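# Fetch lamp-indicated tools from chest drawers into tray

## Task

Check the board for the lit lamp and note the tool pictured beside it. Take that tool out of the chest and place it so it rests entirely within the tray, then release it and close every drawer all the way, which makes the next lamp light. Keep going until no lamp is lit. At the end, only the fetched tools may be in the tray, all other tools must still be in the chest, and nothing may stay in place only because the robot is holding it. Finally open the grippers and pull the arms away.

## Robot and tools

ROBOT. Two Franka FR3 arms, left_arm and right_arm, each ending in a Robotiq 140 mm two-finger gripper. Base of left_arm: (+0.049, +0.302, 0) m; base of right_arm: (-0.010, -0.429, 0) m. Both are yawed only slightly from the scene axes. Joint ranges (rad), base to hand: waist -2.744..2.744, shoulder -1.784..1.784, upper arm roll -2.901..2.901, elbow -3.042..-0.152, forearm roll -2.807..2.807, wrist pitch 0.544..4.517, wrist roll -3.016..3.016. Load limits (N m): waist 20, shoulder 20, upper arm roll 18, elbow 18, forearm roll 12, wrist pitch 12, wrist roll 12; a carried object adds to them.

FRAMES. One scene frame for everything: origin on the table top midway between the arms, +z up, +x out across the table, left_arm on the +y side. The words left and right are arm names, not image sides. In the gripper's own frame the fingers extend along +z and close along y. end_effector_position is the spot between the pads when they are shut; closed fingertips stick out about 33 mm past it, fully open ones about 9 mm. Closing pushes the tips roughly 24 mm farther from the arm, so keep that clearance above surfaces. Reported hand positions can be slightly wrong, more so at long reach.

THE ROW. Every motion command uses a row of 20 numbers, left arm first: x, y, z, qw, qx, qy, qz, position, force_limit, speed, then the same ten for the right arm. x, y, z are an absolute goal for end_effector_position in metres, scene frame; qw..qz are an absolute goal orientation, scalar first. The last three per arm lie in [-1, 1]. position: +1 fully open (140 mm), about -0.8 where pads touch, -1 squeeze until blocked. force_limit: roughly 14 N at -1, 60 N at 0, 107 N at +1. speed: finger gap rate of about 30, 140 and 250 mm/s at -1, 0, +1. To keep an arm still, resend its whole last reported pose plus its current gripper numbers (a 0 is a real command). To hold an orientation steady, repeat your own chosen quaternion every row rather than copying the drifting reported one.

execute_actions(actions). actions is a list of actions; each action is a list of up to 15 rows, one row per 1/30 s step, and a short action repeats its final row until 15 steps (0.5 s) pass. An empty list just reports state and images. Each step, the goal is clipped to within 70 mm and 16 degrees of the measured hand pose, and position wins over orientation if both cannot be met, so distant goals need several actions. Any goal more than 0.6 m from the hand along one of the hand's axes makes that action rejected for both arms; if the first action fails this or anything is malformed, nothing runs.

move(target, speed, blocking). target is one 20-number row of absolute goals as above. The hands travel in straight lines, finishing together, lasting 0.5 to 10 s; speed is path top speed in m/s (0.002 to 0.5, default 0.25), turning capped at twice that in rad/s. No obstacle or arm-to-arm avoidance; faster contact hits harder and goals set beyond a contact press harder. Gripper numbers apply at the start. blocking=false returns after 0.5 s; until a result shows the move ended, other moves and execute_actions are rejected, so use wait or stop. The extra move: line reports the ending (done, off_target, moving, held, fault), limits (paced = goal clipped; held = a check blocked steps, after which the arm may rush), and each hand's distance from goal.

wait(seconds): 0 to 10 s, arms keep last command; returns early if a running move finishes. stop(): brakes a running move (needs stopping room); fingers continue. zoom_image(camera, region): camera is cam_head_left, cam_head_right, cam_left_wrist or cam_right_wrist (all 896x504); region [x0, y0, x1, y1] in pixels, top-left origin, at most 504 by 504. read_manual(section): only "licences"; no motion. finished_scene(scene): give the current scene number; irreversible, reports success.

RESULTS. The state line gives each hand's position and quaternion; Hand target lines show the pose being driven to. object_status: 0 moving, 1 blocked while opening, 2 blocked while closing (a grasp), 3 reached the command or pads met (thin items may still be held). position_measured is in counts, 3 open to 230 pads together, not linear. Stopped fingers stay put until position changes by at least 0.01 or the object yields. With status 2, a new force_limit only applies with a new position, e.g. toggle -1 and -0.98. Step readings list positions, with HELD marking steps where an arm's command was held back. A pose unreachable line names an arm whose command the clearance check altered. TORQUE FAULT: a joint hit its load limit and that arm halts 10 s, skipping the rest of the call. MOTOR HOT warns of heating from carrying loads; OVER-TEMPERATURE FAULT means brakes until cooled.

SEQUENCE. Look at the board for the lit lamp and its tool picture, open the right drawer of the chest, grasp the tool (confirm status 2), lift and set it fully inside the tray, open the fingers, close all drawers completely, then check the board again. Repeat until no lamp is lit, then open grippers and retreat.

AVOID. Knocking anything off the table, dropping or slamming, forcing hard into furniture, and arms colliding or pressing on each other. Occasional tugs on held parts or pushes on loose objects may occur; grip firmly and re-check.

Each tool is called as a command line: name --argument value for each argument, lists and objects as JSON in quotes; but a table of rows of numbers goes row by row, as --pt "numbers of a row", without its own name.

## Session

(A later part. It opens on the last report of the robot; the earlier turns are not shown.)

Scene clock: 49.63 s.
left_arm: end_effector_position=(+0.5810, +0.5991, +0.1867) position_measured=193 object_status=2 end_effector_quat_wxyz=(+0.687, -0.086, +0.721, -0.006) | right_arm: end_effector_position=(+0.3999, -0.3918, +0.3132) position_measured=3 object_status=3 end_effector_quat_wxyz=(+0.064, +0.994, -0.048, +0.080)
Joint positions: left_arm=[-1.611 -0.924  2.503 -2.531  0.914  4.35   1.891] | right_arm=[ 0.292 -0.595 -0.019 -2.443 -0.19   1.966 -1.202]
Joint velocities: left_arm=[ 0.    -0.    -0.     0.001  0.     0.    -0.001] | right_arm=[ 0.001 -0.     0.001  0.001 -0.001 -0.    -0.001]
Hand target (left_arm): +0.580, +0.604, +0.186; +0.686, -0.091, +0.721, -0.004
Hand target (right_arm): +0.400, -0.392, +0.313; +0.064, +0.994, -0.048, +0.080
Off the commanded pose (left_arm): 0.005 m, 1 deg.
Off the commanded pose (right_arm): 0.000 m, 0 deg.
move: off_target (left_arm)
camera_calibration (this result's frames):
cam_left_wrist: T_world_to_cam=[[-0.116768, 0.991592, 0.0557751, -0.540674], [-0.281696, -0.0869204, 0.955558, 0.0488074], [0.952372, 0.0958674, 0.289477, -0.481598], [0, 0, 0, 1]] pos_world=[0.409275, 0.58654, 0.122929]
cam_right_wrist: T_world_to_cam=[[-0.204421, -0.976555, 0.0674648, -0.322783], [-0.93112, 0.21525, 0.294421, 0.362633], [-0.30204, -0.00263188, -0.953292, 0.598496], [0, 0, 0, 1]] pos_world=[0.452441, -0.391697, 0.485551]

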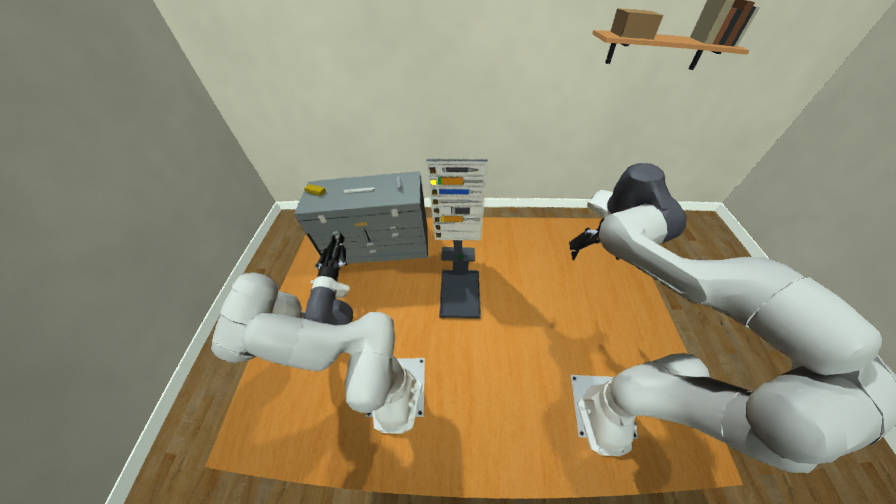

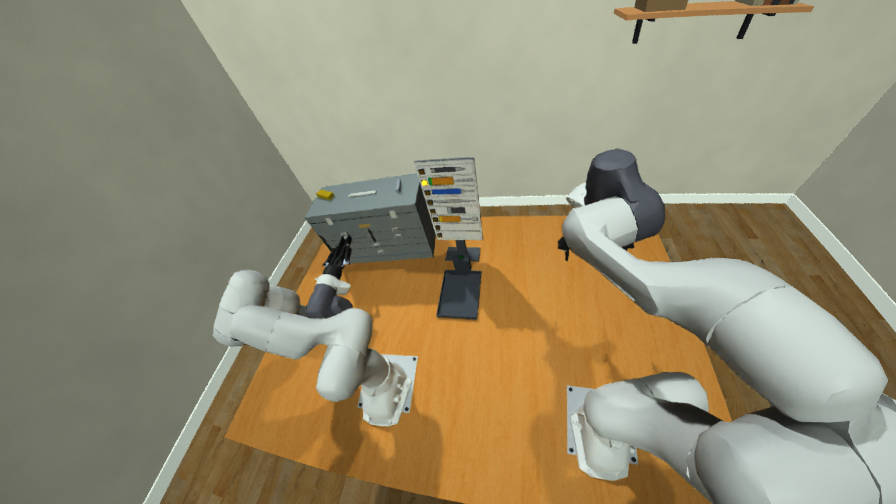

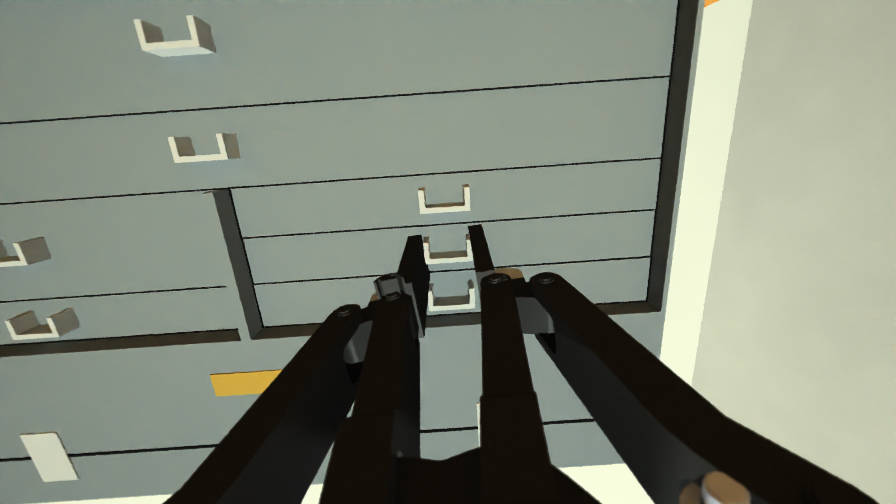

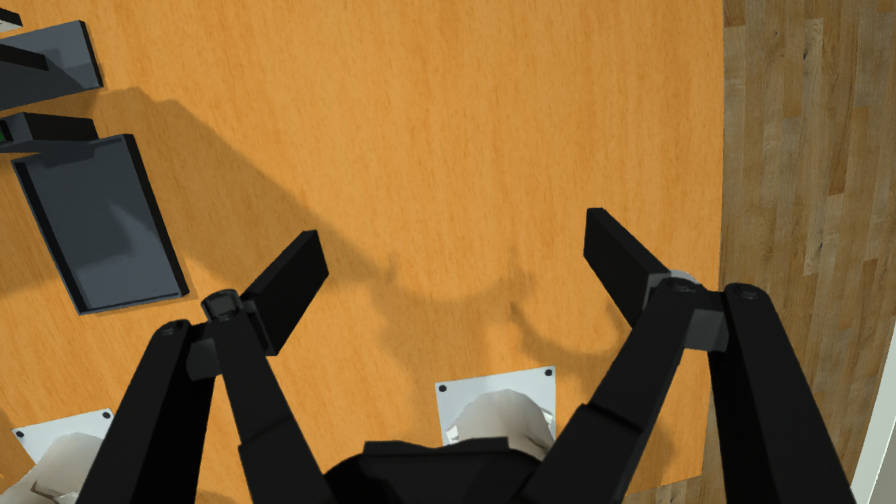

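move --target '[0.42,0.585,0.186,0.686,-0.091,0.721,-0.004,-1,0,0,0.3999,-0.3918,0.3132,0.064,0.994,-0.048,0.080,1,0,0]' --speed 0.06

zoom_image --camera "cam_head_left" --region '[290, 210, 400, 290]'

Scene clock: 52.77 s.
left_arm: end_effector_position=(+0.4236, +0.5852, +0.1892) position_measured=193 object_status=2 end_effector_quat_wxyz=(+0.689, -0.085, +0.720, -0.002) | right_arm: end_effector_position=(+0.3999, -0.3918, +0.3132) position_measured=3 object_status=3 end_effector_quat_wxyz=(+0.064, +0.994, -0.048, +0.080)
Joint positions: left_arm=[-1.343 -0.807  2.744 -2.765  1.339  4.449  1.884] | right_arm=[ 0.292 -0.595 -0.019 -2.443 -0.19   1.966 -1.202]
Joint velocities: left_arm=[ 0.005  0.     0.004 -0.     0.009 -0.001 -0.005] | right_arm=[ 0.001  0.    -0.001 -0.     0.001 -0.001  0.001]
Hand target (left_arm): +0.421, +0.587, +0.188; +0.688, -0.092, +0.720, -0.004
Hand target (right_arm): +0.400, -0.392, +0.313; +0.064, +0.994, -0.048, +0.080
Off the commanded pose (left_arm): 0.005 m, 1 deg.
Off the commanded pose (right_arm): 0.000 m, 0 deg.
move: off_target (left_arm)
camera_calibration (this result's frames):
cam_left_wrist: T_world_to_cam=[[-0.119677, 0.990865, 0.0621611, -0.54498], [-0.28562, -0.0943263, 0.95369, 0.00729906], [0.950841, 0.0963805, 0.294299, -0.331658], [0, 0, 0, 1]] pos_world=[0.252217, 0.572656, 0.124522]
cam_right_wrist: T_world_to_cam=[[-0.204421, -0.976555, 0.0674649, -0.322783], [-0.93112, 0.21525, 0.294421, 0.362633], [-0.30204, -0.00263198, -0.953292, 0.598496], [0, 0, 0, 1]] pos_world=[0.452441, -0.391697, 0.485551]

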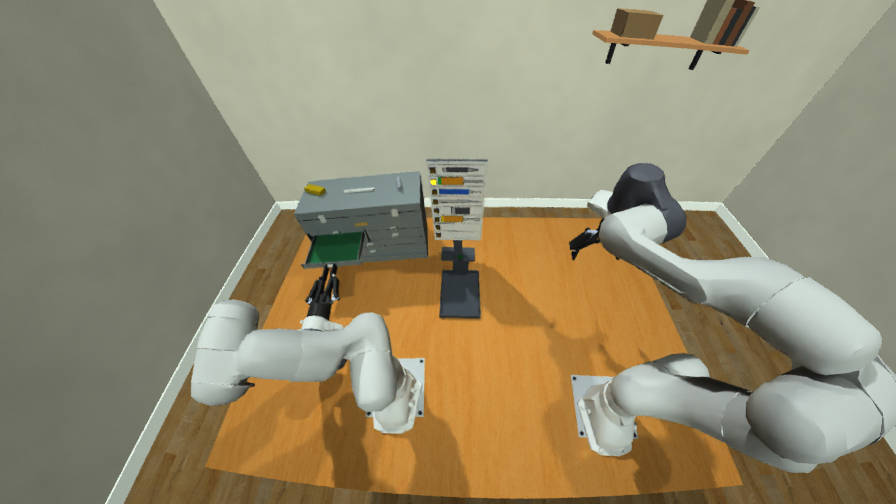

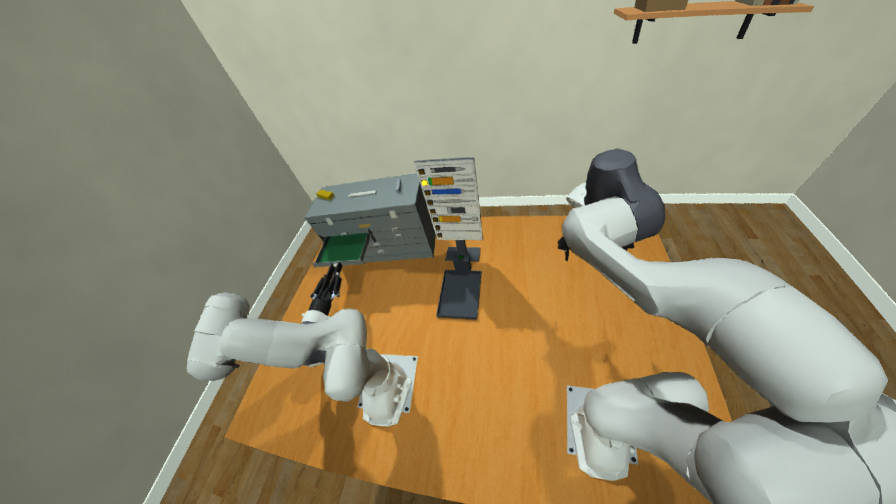

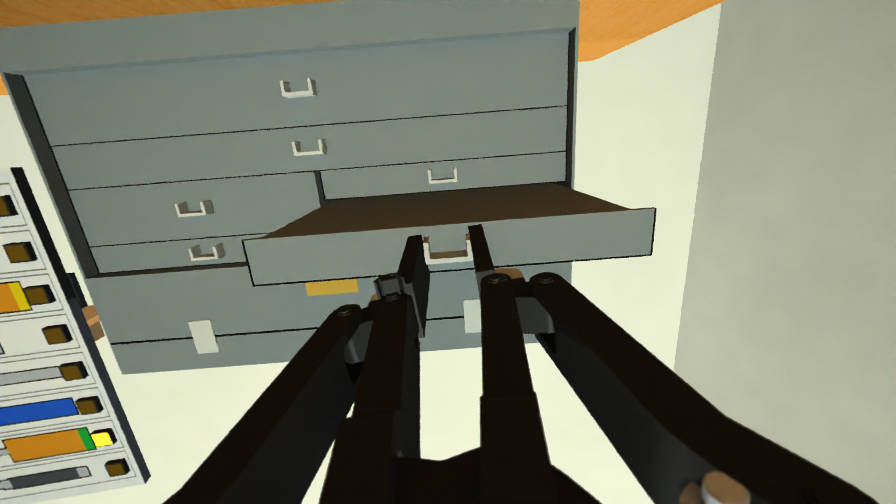

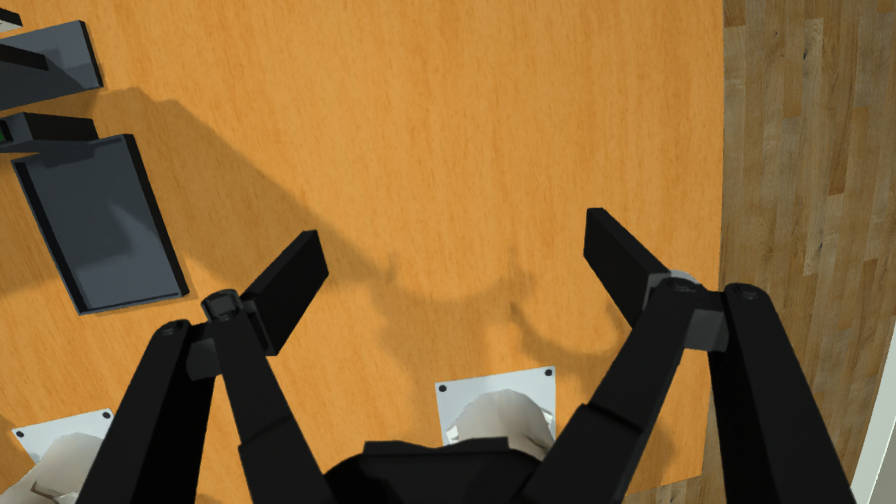

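Region (290, 210, 400, 290) of cam_head_left's 896x504 image, scaled by 4.582, with more detail than that image has; it fills the top 367 rows of this view, and the rest is white.

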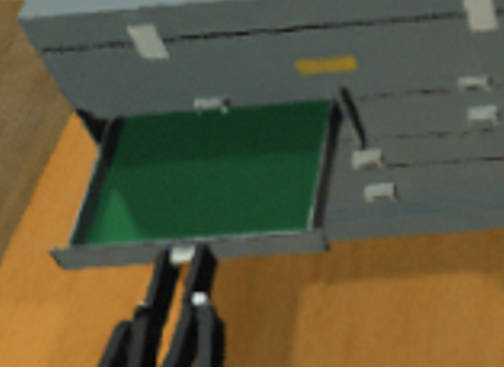

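move --target '[0.584,0.602,0.186,0.686,-0.091,0.721,-0.004,-1,0,0,0.3999,-0.3918,0.3132,0.064,0.994,-0.048,0.080,1,0,0]' --speed 0.06

move --target '[0.584,0.602,0.186,0.686,-0.091,0.721,-0.004,0,0,0,0.3999,-0.3918,0.3132,0.064,0.994,-0.048,0.080,1,0,0]'

move --target '[0.53,0.60,0.217,0.686,-0.091,0.721,-0.004,0,0,0,0.3999,-0.3918,0.3132,0.064,0.994,-0.048,0.080,1,0,0]' --speed 0.06

move --target '[0.582,0.602,0.217,0.686,-0.091,0.721,-0.004,0,0,0,0.3999,-0.3918,0.3132,0.064,0.994,-0.048,0.080,1,0,0]' --speed 0.04

Scene clock: 56.07 s.
left_arm: end_effector_position=(+0.5810, +0.5989, +0.1867) position_measured=193 object_status=2 end_effector_quat_wxyz=(+0.688, -0.087, +0.721, -0.002) | right_arm: end_effector_position=(+0.3999, -0.3918, +0.3132) position_measured=3 object_status=3 end_effector_quat_wxyz=(+0.064, +0.994, -0.048, +0.080)
Joint positions: left_arm=[-1.605 -0.931  2.494 -2.536  0.903  4.351  1.911] | right_arm=[ 0.292 -0.595 -0.019 -2.443 -0.19   1.966 -1.202]
Joint velocities: left_arm=[ 0.    -0.001  0.001  0.001 -0.002  0.001  0.   ] | right_arm=[-0.001 -0.001  0.    -0.001 -0.001  0.001  0.001]
Hand target (left_arm): +0.583, +0.600, +0.184; +0.685, -0.091, +0.723, -0.004
Hand target (right_arm): +0.400, -0.392, +0.313; +0.064, +0.994, -0.048, +0.080
Off the commanded pose (left_arm): 0.004 m, 1 deg.
Off the commanded pose (right_arm): 0.000 m, 0 deg.
move: off_target (left_arm)
camera_calibration (this result's frames):
cam_left_wrist: T_world_to_cam=[[-0.12249, 0.990606, 0.0608009, -0.537443], [-0.281505, -0.093424, 0.955001, 0.0527401], [0.95171, 0.0998618, 0.290304, -0.483753], [0, 0, 0, 1]] pos_world=[0.409407, 0.585629, 0.122745]
cam_right_wrist: T_world_to_cam=[[-0.204422, -0.976555, 0.0674648, -0.322783], [-0.93112, 0.215251, 0.294421, 0.362633], [-0.30204, -0.00263185, -0.953292, 0.598496], [0, 0, 0, 1]] pos_world=[0.452441, -0.391697, 0.485551]

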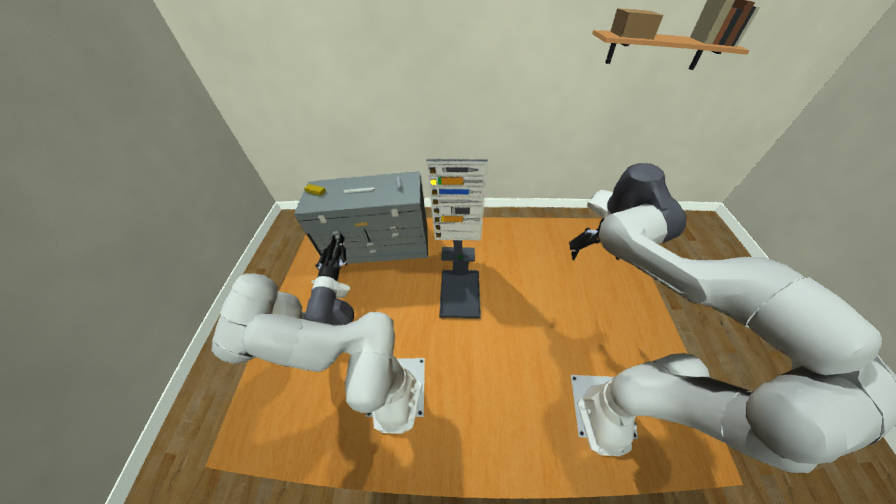

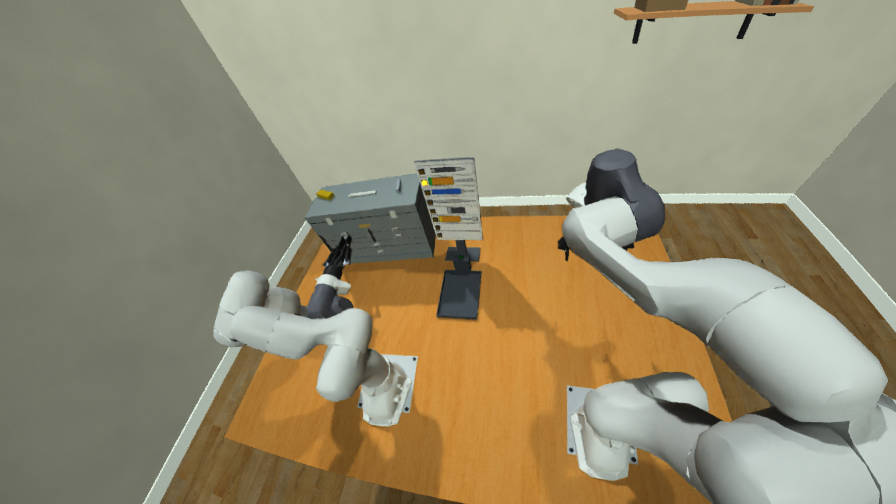

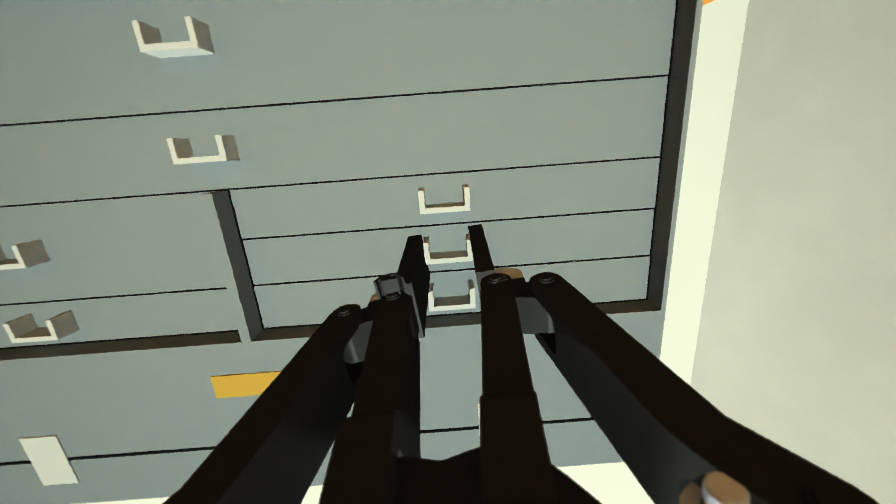

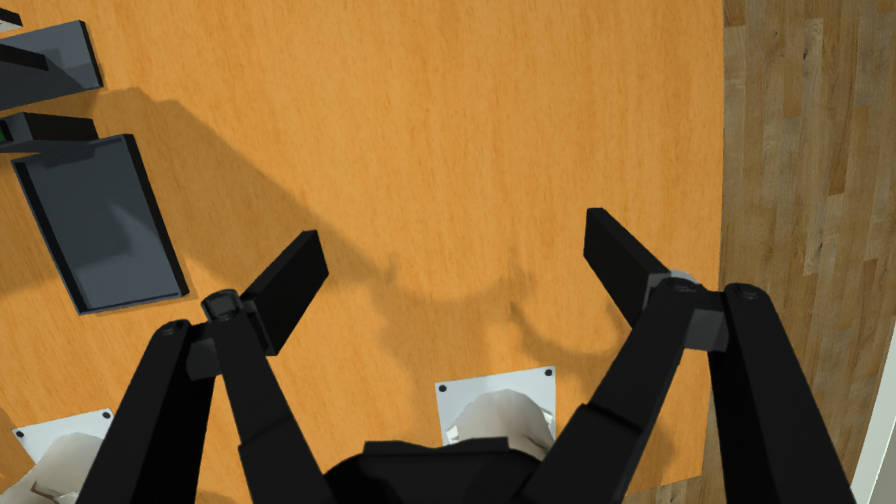

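Scene clock: 56.77 s.
left_arm: end_effector_position=(+0.5830, +0.6012, +0.1869) position_measured=129 object_status=3 end_effector_quat_wxyz=(+0.687, -0.087, +0.721, -0.001) | right_arm: end_effector_position=(+0.3999, -0.3918, +0.3132) position_measured=3 object_status=3 end_effector_quat_wxyz=(+0.064, +0.994, -0.048, +0.080)
Joint positions: left_arm=[-1.605 -0.931  2.491 -2.528  0.902  4.345  1.907] | right_arm=[ 0.292 -0.595 -0.019 -2.443 -0.19   1.966 -1.202]
Joint velocities: left_arm=[ 0.    -0.    -0.002 -0.001  0.    -0.006 -0.006] | right_arm=[-0.001 -0.    -0.001 -0.    -0.001 -0.     0.   ]
Hand target (left_arm): +0.584, +0.602, +0.186; +0.686, -0.091, +0.721, -0.004
Hand target (right_arm): +0.400, -0.392, +0.313; +0.064, +0.994, -0.048, +0.080
Off the commanded pose (left_arm): 0.002 m, 1 deg.
Off the commanded pose (right_arm): 0.000 m, 0 deg.
move: done
camera_calibration (this result's frames):
cam_left_wrist: T_world_to_cam=[[-0.123465, 0.990459, 0.0612119, -0.538997], [-0.280828, -0.0940356, 0.95514, 0.0532311], [0.951784, 0.100736, 0.289759, -0.486366], [0, 0, 0, 1]] pos_world=[0.411317, 0.587855, 0.123079]
cam_right_wrist: T_world_to_cam=[[-0.204422, -0.976555, 0.0674649, -0.322783], [-0.93112, 0.215251, 0.294421, 0.362633], [-0.30204, -0.00263186, -0.953292, 0.598496], [0, 0, 0, 1]] pos_world=[0.452441, -0.391697, 0.485551]

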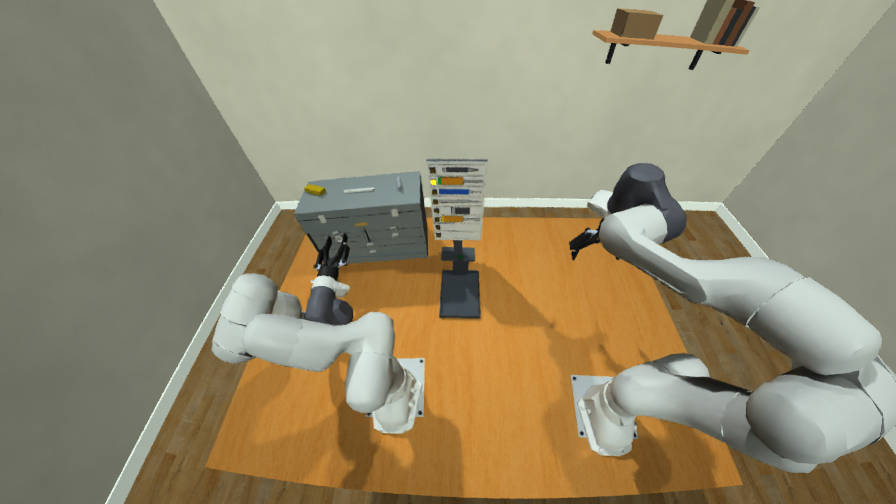

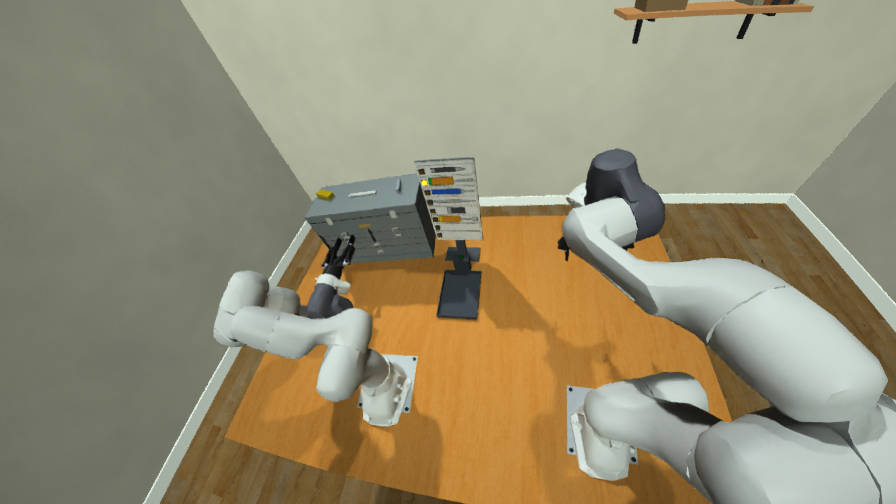

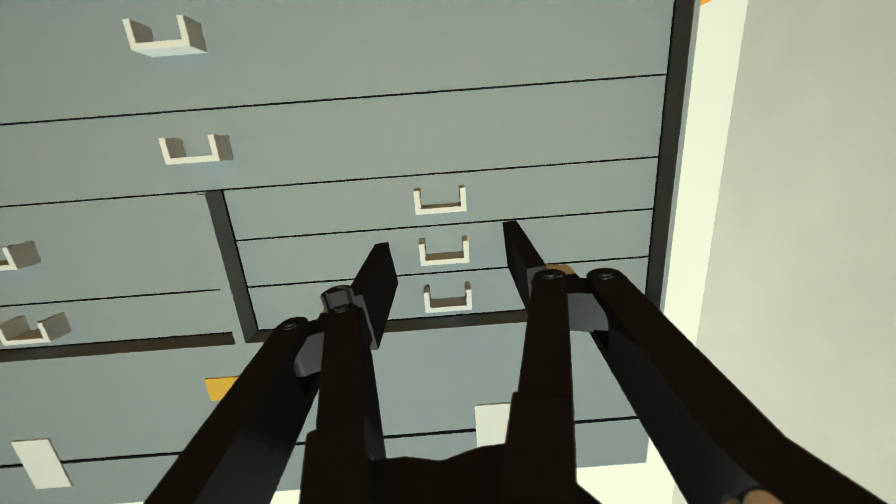

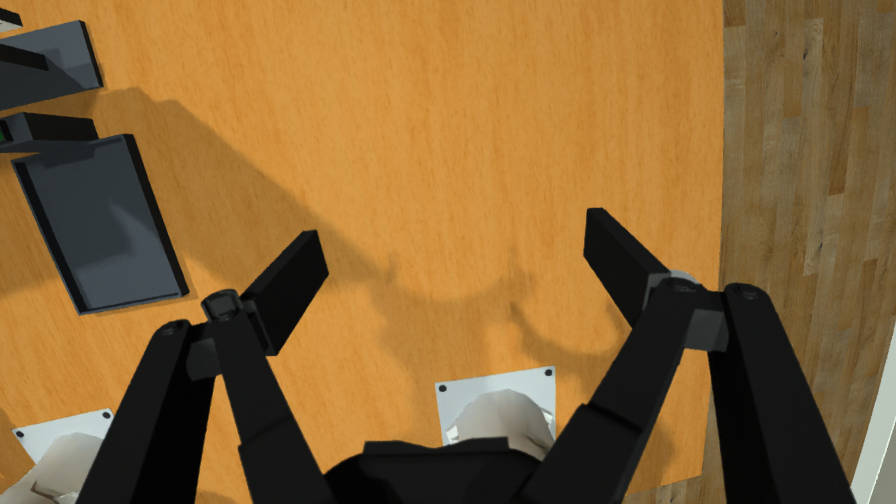

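Scene clock: 58.20 s.
left_arm: end_effector_position=(+0.5303, +0.6029, +0.2168) position_measured=129 object_status=3 end_effector_quat_wxyz=(+0.687, -0.089, +0.722, +0.001) | right_arm: end_effector_position=(+0.3999, -0.3918, +0.3132) position_measured=3 object_status=3 end_effector_quat_wxyz=(+0.064, +0.994, -0.048, +0.080)
Joint positions: left_arm=[-1.452 -0.797  2.482 -2.663  1.     4.351  1.849] | right_arm=[ 0.292 -0.595 -0.019 -2.443 -0.19   1.966 -1.202]
Joint velocities: left_arm=[ 0.006 -0.001 -0.005 -0.001  0.007  0.001 -0.019] | right_arm=[ 0.     0.    -0.001  0.    -0.    -0.     0.003]
Hand target (left_arm): +0.530, +0.601, +0.218; +0.687, -0.091, +0.721, -0.004
Hand target (right_arm): +0.400, -0.392, +0.313; +0.064, +0.994, -0.048, +0.080
Off the commanded pose (left_arm): 0.003 m, 1 deg.
Off the commanded pose (right_arm): 0.000 m, 0 deg.
move: done
camera_calibration (this result's frames):
cam_left_wrist: T_world_to_cam=[[-0.129209, 0.989745, 0.0609017, -0.545419], [-0.278163, -0.0951272, 0.955812, 0.00914293], [0.951804, 0.106559, 0.287601, -0.448165], [0, 0, 0, 1]] pos_world=[0.358635, 0.588452, 0.153371]
cam_right_wrist: T_world_to_cam=[[-0.204422, -0.976555, 0.0674647, -0.322783], [-0.93112, 0.215251, 0.294421, 0.362633], [-0.30204, -0.00263172, -0.953292, 0.598496], [0, 0, 0, 1]] pos_world=[0.452441, -0.391697, 0.485551]

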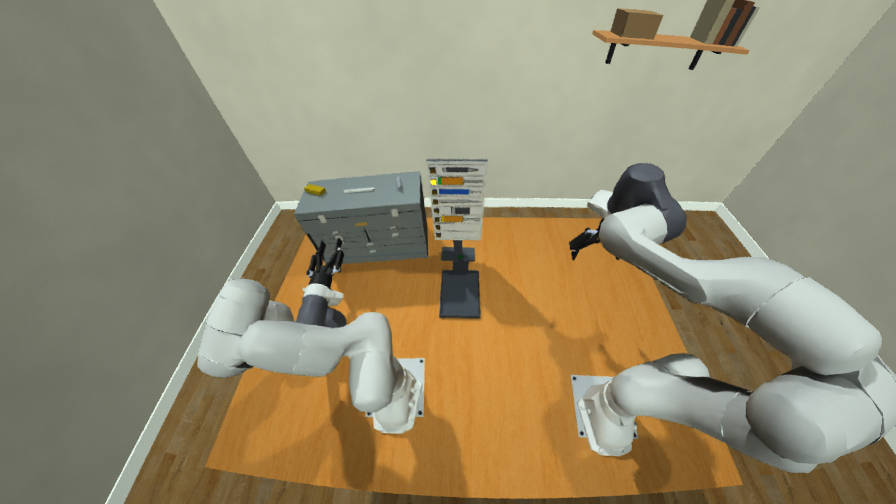

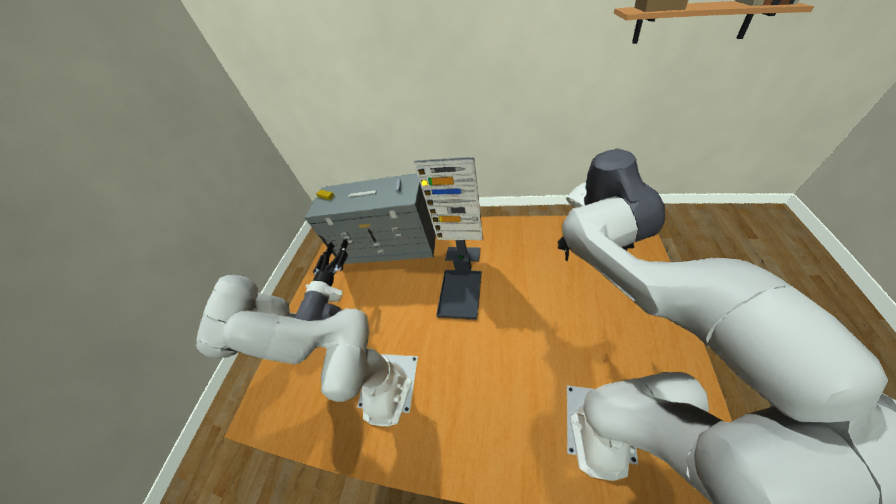

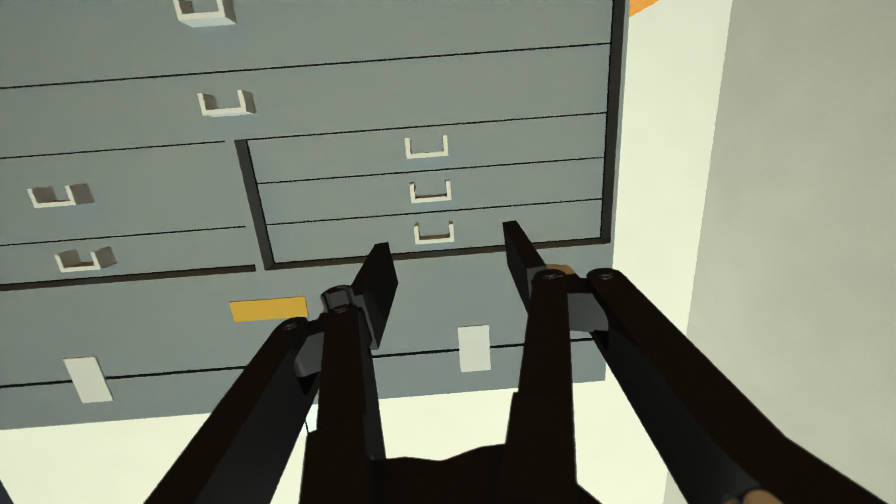

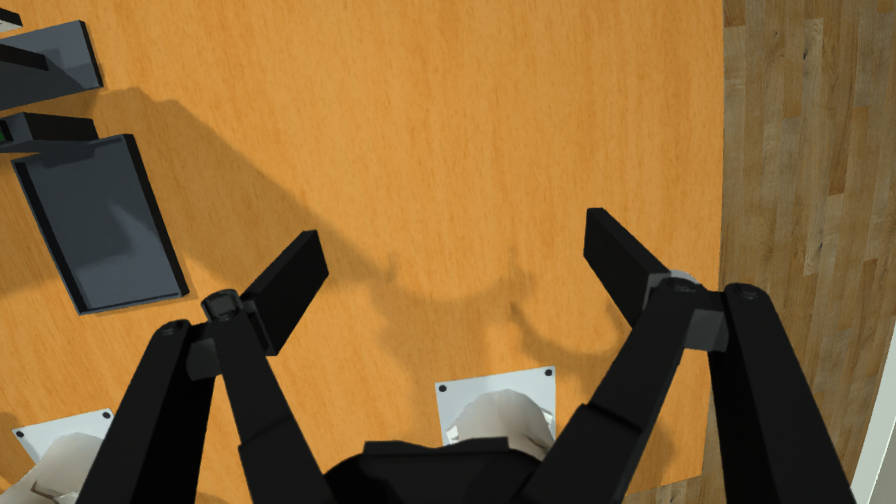

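Scene clock: 59.73 s.
left_arm: end_effector_position=(+0.5728, +0.6012, +0.2175) position_measured=129 object_status=3 end_effector_quat_wxyz=(+0.689, -0.093, +0.719, -0.005) | right_arm: end_effector_position=(+0.3999, -0.3918, +0.3132) position_measured=3 object_status=3 end_effector_quat_wxyz=(+0.064, +0.994, -0.048, +0.080)
Joint positions: left_arm=[-1.548 -0.835  2.446 -2.591  0.895  4.338  1.849] | right_arm=[ 0.292 -0.595 -0.019 -2.443 -0.19   1.966 -1.202]
Joint velocities: left_arm=[-0.009  0.001  0.006  0.001 -0.004  0.011  0.001] | right_arm=[ 0.001 -0.001  0.     0.     0.     0.001 -0.002]
Hand target (left_arm): +0.581, +0.601, +0.216; +0.686, -0.091, +0.722, -0.004
Hand target (right_arm): +0.400, -0.392, +0.313; +0.064, +0.994, -0.048, +0.080
Off the commanded pose (left_arm): 0.009 m, 0 deg.
Off the commanded pose (right_arm): 0.000 m, 0 deg.
move: off_target (left_arm)
camera_calibration (this result's frames):
cam_left_wrist: T_world_to_cam=[[-0.128402, 0.990608, 0.0469931, -0.536246], [-0.285827, -0.0823401, 0.954737, 0.0171025], [0.94964, 0.109158, 0.293715, -0.490235], [0, 0, 0, 1]] pos_world=[0.40158, 0.586131, 0.152861]
cam_right_wrist: T_world_to_cam=[[-0.204422, -0.976555, 0.0674648, -0.322783], [-0.93112, 0.215251, 0.294421, 0.362633], [-0.30204, -0.00263182, -0.953292, 0.598496], [0, 0, 0, 1]] pos_world=[0.452441, -0.391697, 0.485551]

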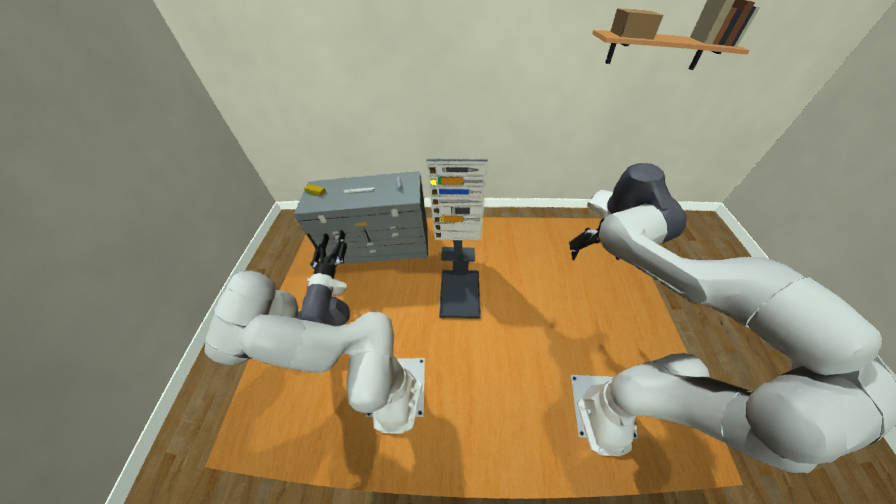

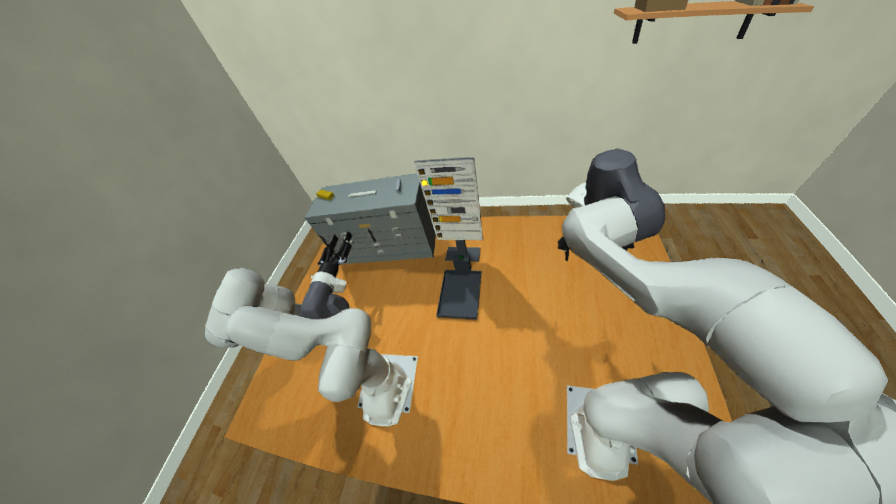

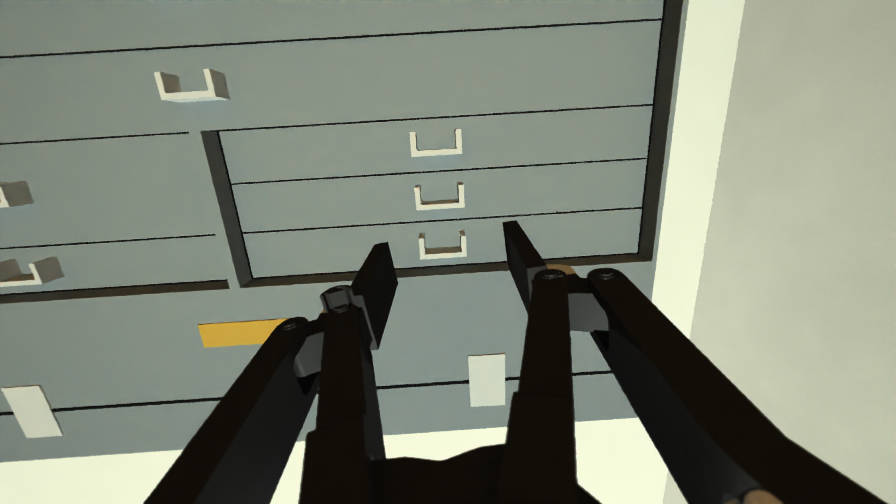

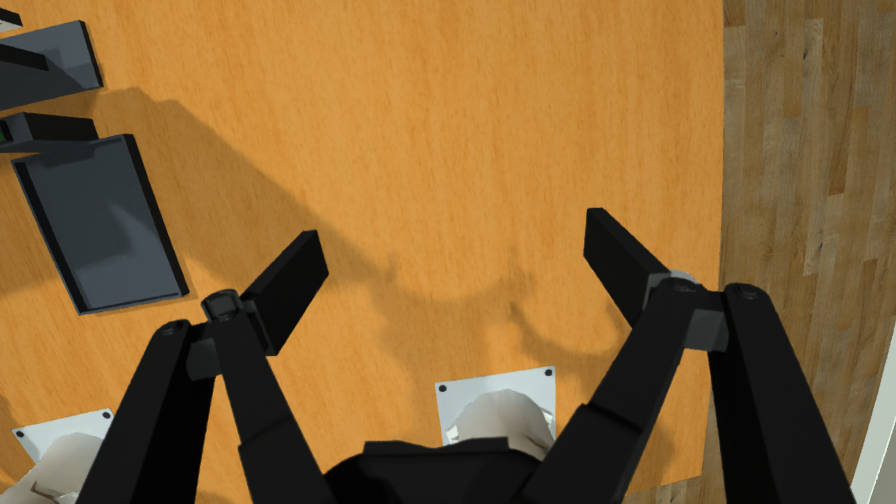

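move --target '[0.575,0.602,0.217,0.686,-0.091,0.721,-0.004,-1,0,0,0.3999,-0.3918,0.3132,0.064,0.994,-0.048,0.080,1,0,0]' --speed 0.04

move --target '[0.42,0.585,0.217,0.686,-0.091,0.721,-0.004,-1,0,0,0.3999,-0.3918,0.3132,0.064,0.994,-0.048,0.080,1,0,0]' --speed 0.06

Scene clock: 70.23 s.
left_arm: end_effector_position=(+0.5717, +0.5803, +0.2200) position_measured=233 object_status=3 end_effector_quat_wxyz=(+0.692, -0.082, +0.717, -0.021) | right_arm: end_effector_position=(+0.3999, -0.3918, +0.3132) position_measured=3 object_status=3 end_effector_quat_wxyz=(+0.064, +0.994, -0.048, +0.080)
Joint positions: left_arm=[-1.552 -0.834  2.447 -2.615  0.926  4.348  1.849] | right_arm=[ 0.292 -0.595 -0.019 -2.443 -0.19   1.966 -1.202]
Joint velocities: left_arm=[ 0.001  0.     0.001 -0.001 -0.001 -0.001 -0.001] | right_arm=[ 0.001  0.001  0.    -0.    -0.    -0.001 -0.   ]
Hand target (left_arm): +0.572, +0.581, +0.220; +0.692, -0.082, +0.717, -0.020
Hand target (right_arm): +0.400, -0.392, +0.313; +0.064, +0.994, -0.048, +0.080
Off the commanded pose (left_arm): 0.022 m, 2 deg.
Off the commanded pose (right_arm): 0.000 m, 0 deg.
TORQUE FAULT: the external load on joint 4 (elbow) of the left arm reached its load limit, and that arm stopped for 10 seconds. That time counts as 19 of the actions that you can send in this scene. A torque fault stops only its own arm. That arm's remaining commands of this call were not run. That arm's gripper holds where it stopped, with its grip as last carried out, and that arm accepts commands again: back off and push less far. That arm stops again, at the same cost, whenever a joint's load reaches its limit.
move: fault (left_arm)
camera_calibration (this result's frames):
cam_left_wrist: T_world_to_cam=[[-0.0908713, 0.99506, 0.0399866, -0.538304], [-0.29877, -0.0655435, 0.952072, 0.0109056], [0.949989, 0.0745692, 0.30325, -0.469879], [0, 0, 0, 1]] pos_world=[0.400722, 0.571397, 0.153633]
cam_right_wrist: T_world_to_cam=[[-0.204421, -0.976555, 0.0674648, -0.322783], [-0.93112, 0.21525, 0.294421, 0.362633], [-0.30204, -0.00263198, -0.953292, 0.598496], [0, 0, 0, 1]] pos_world=[0.452441, -0.391697, 0.485551]

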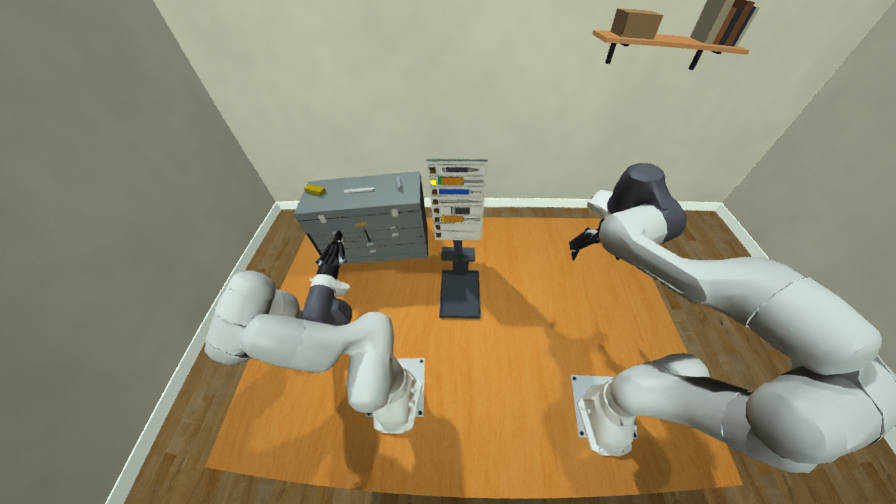

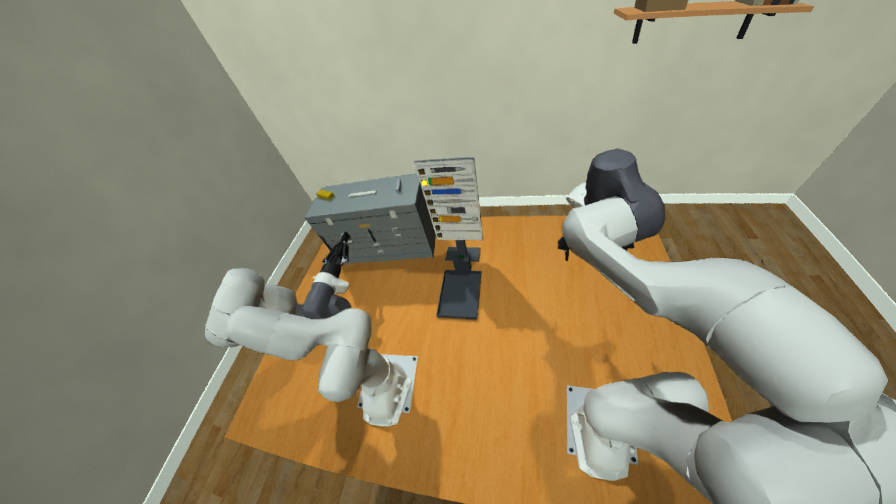

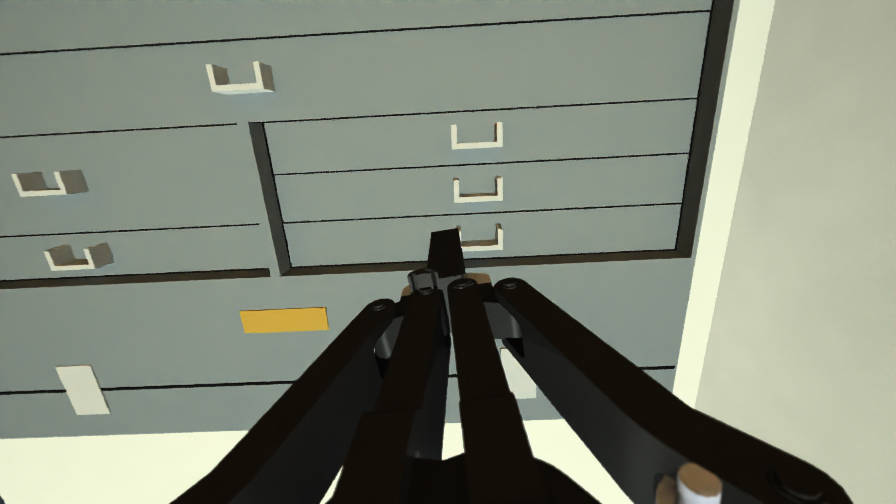

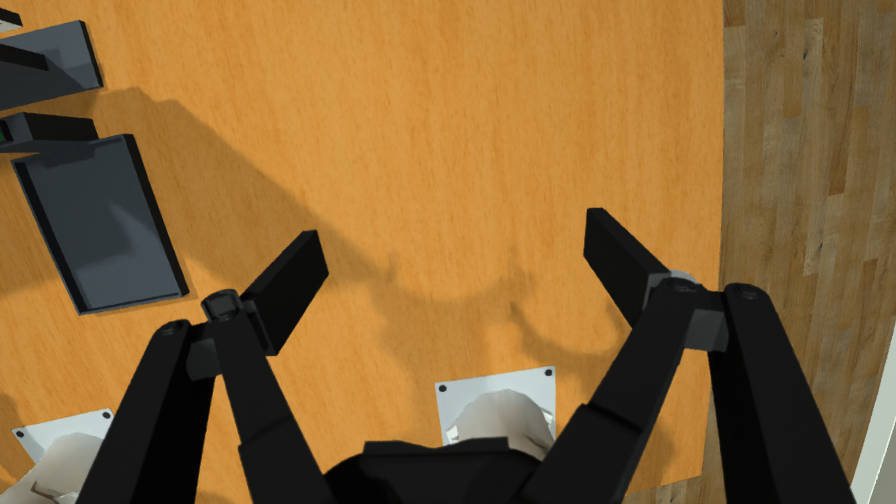

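not run: a fault stop came before this call.


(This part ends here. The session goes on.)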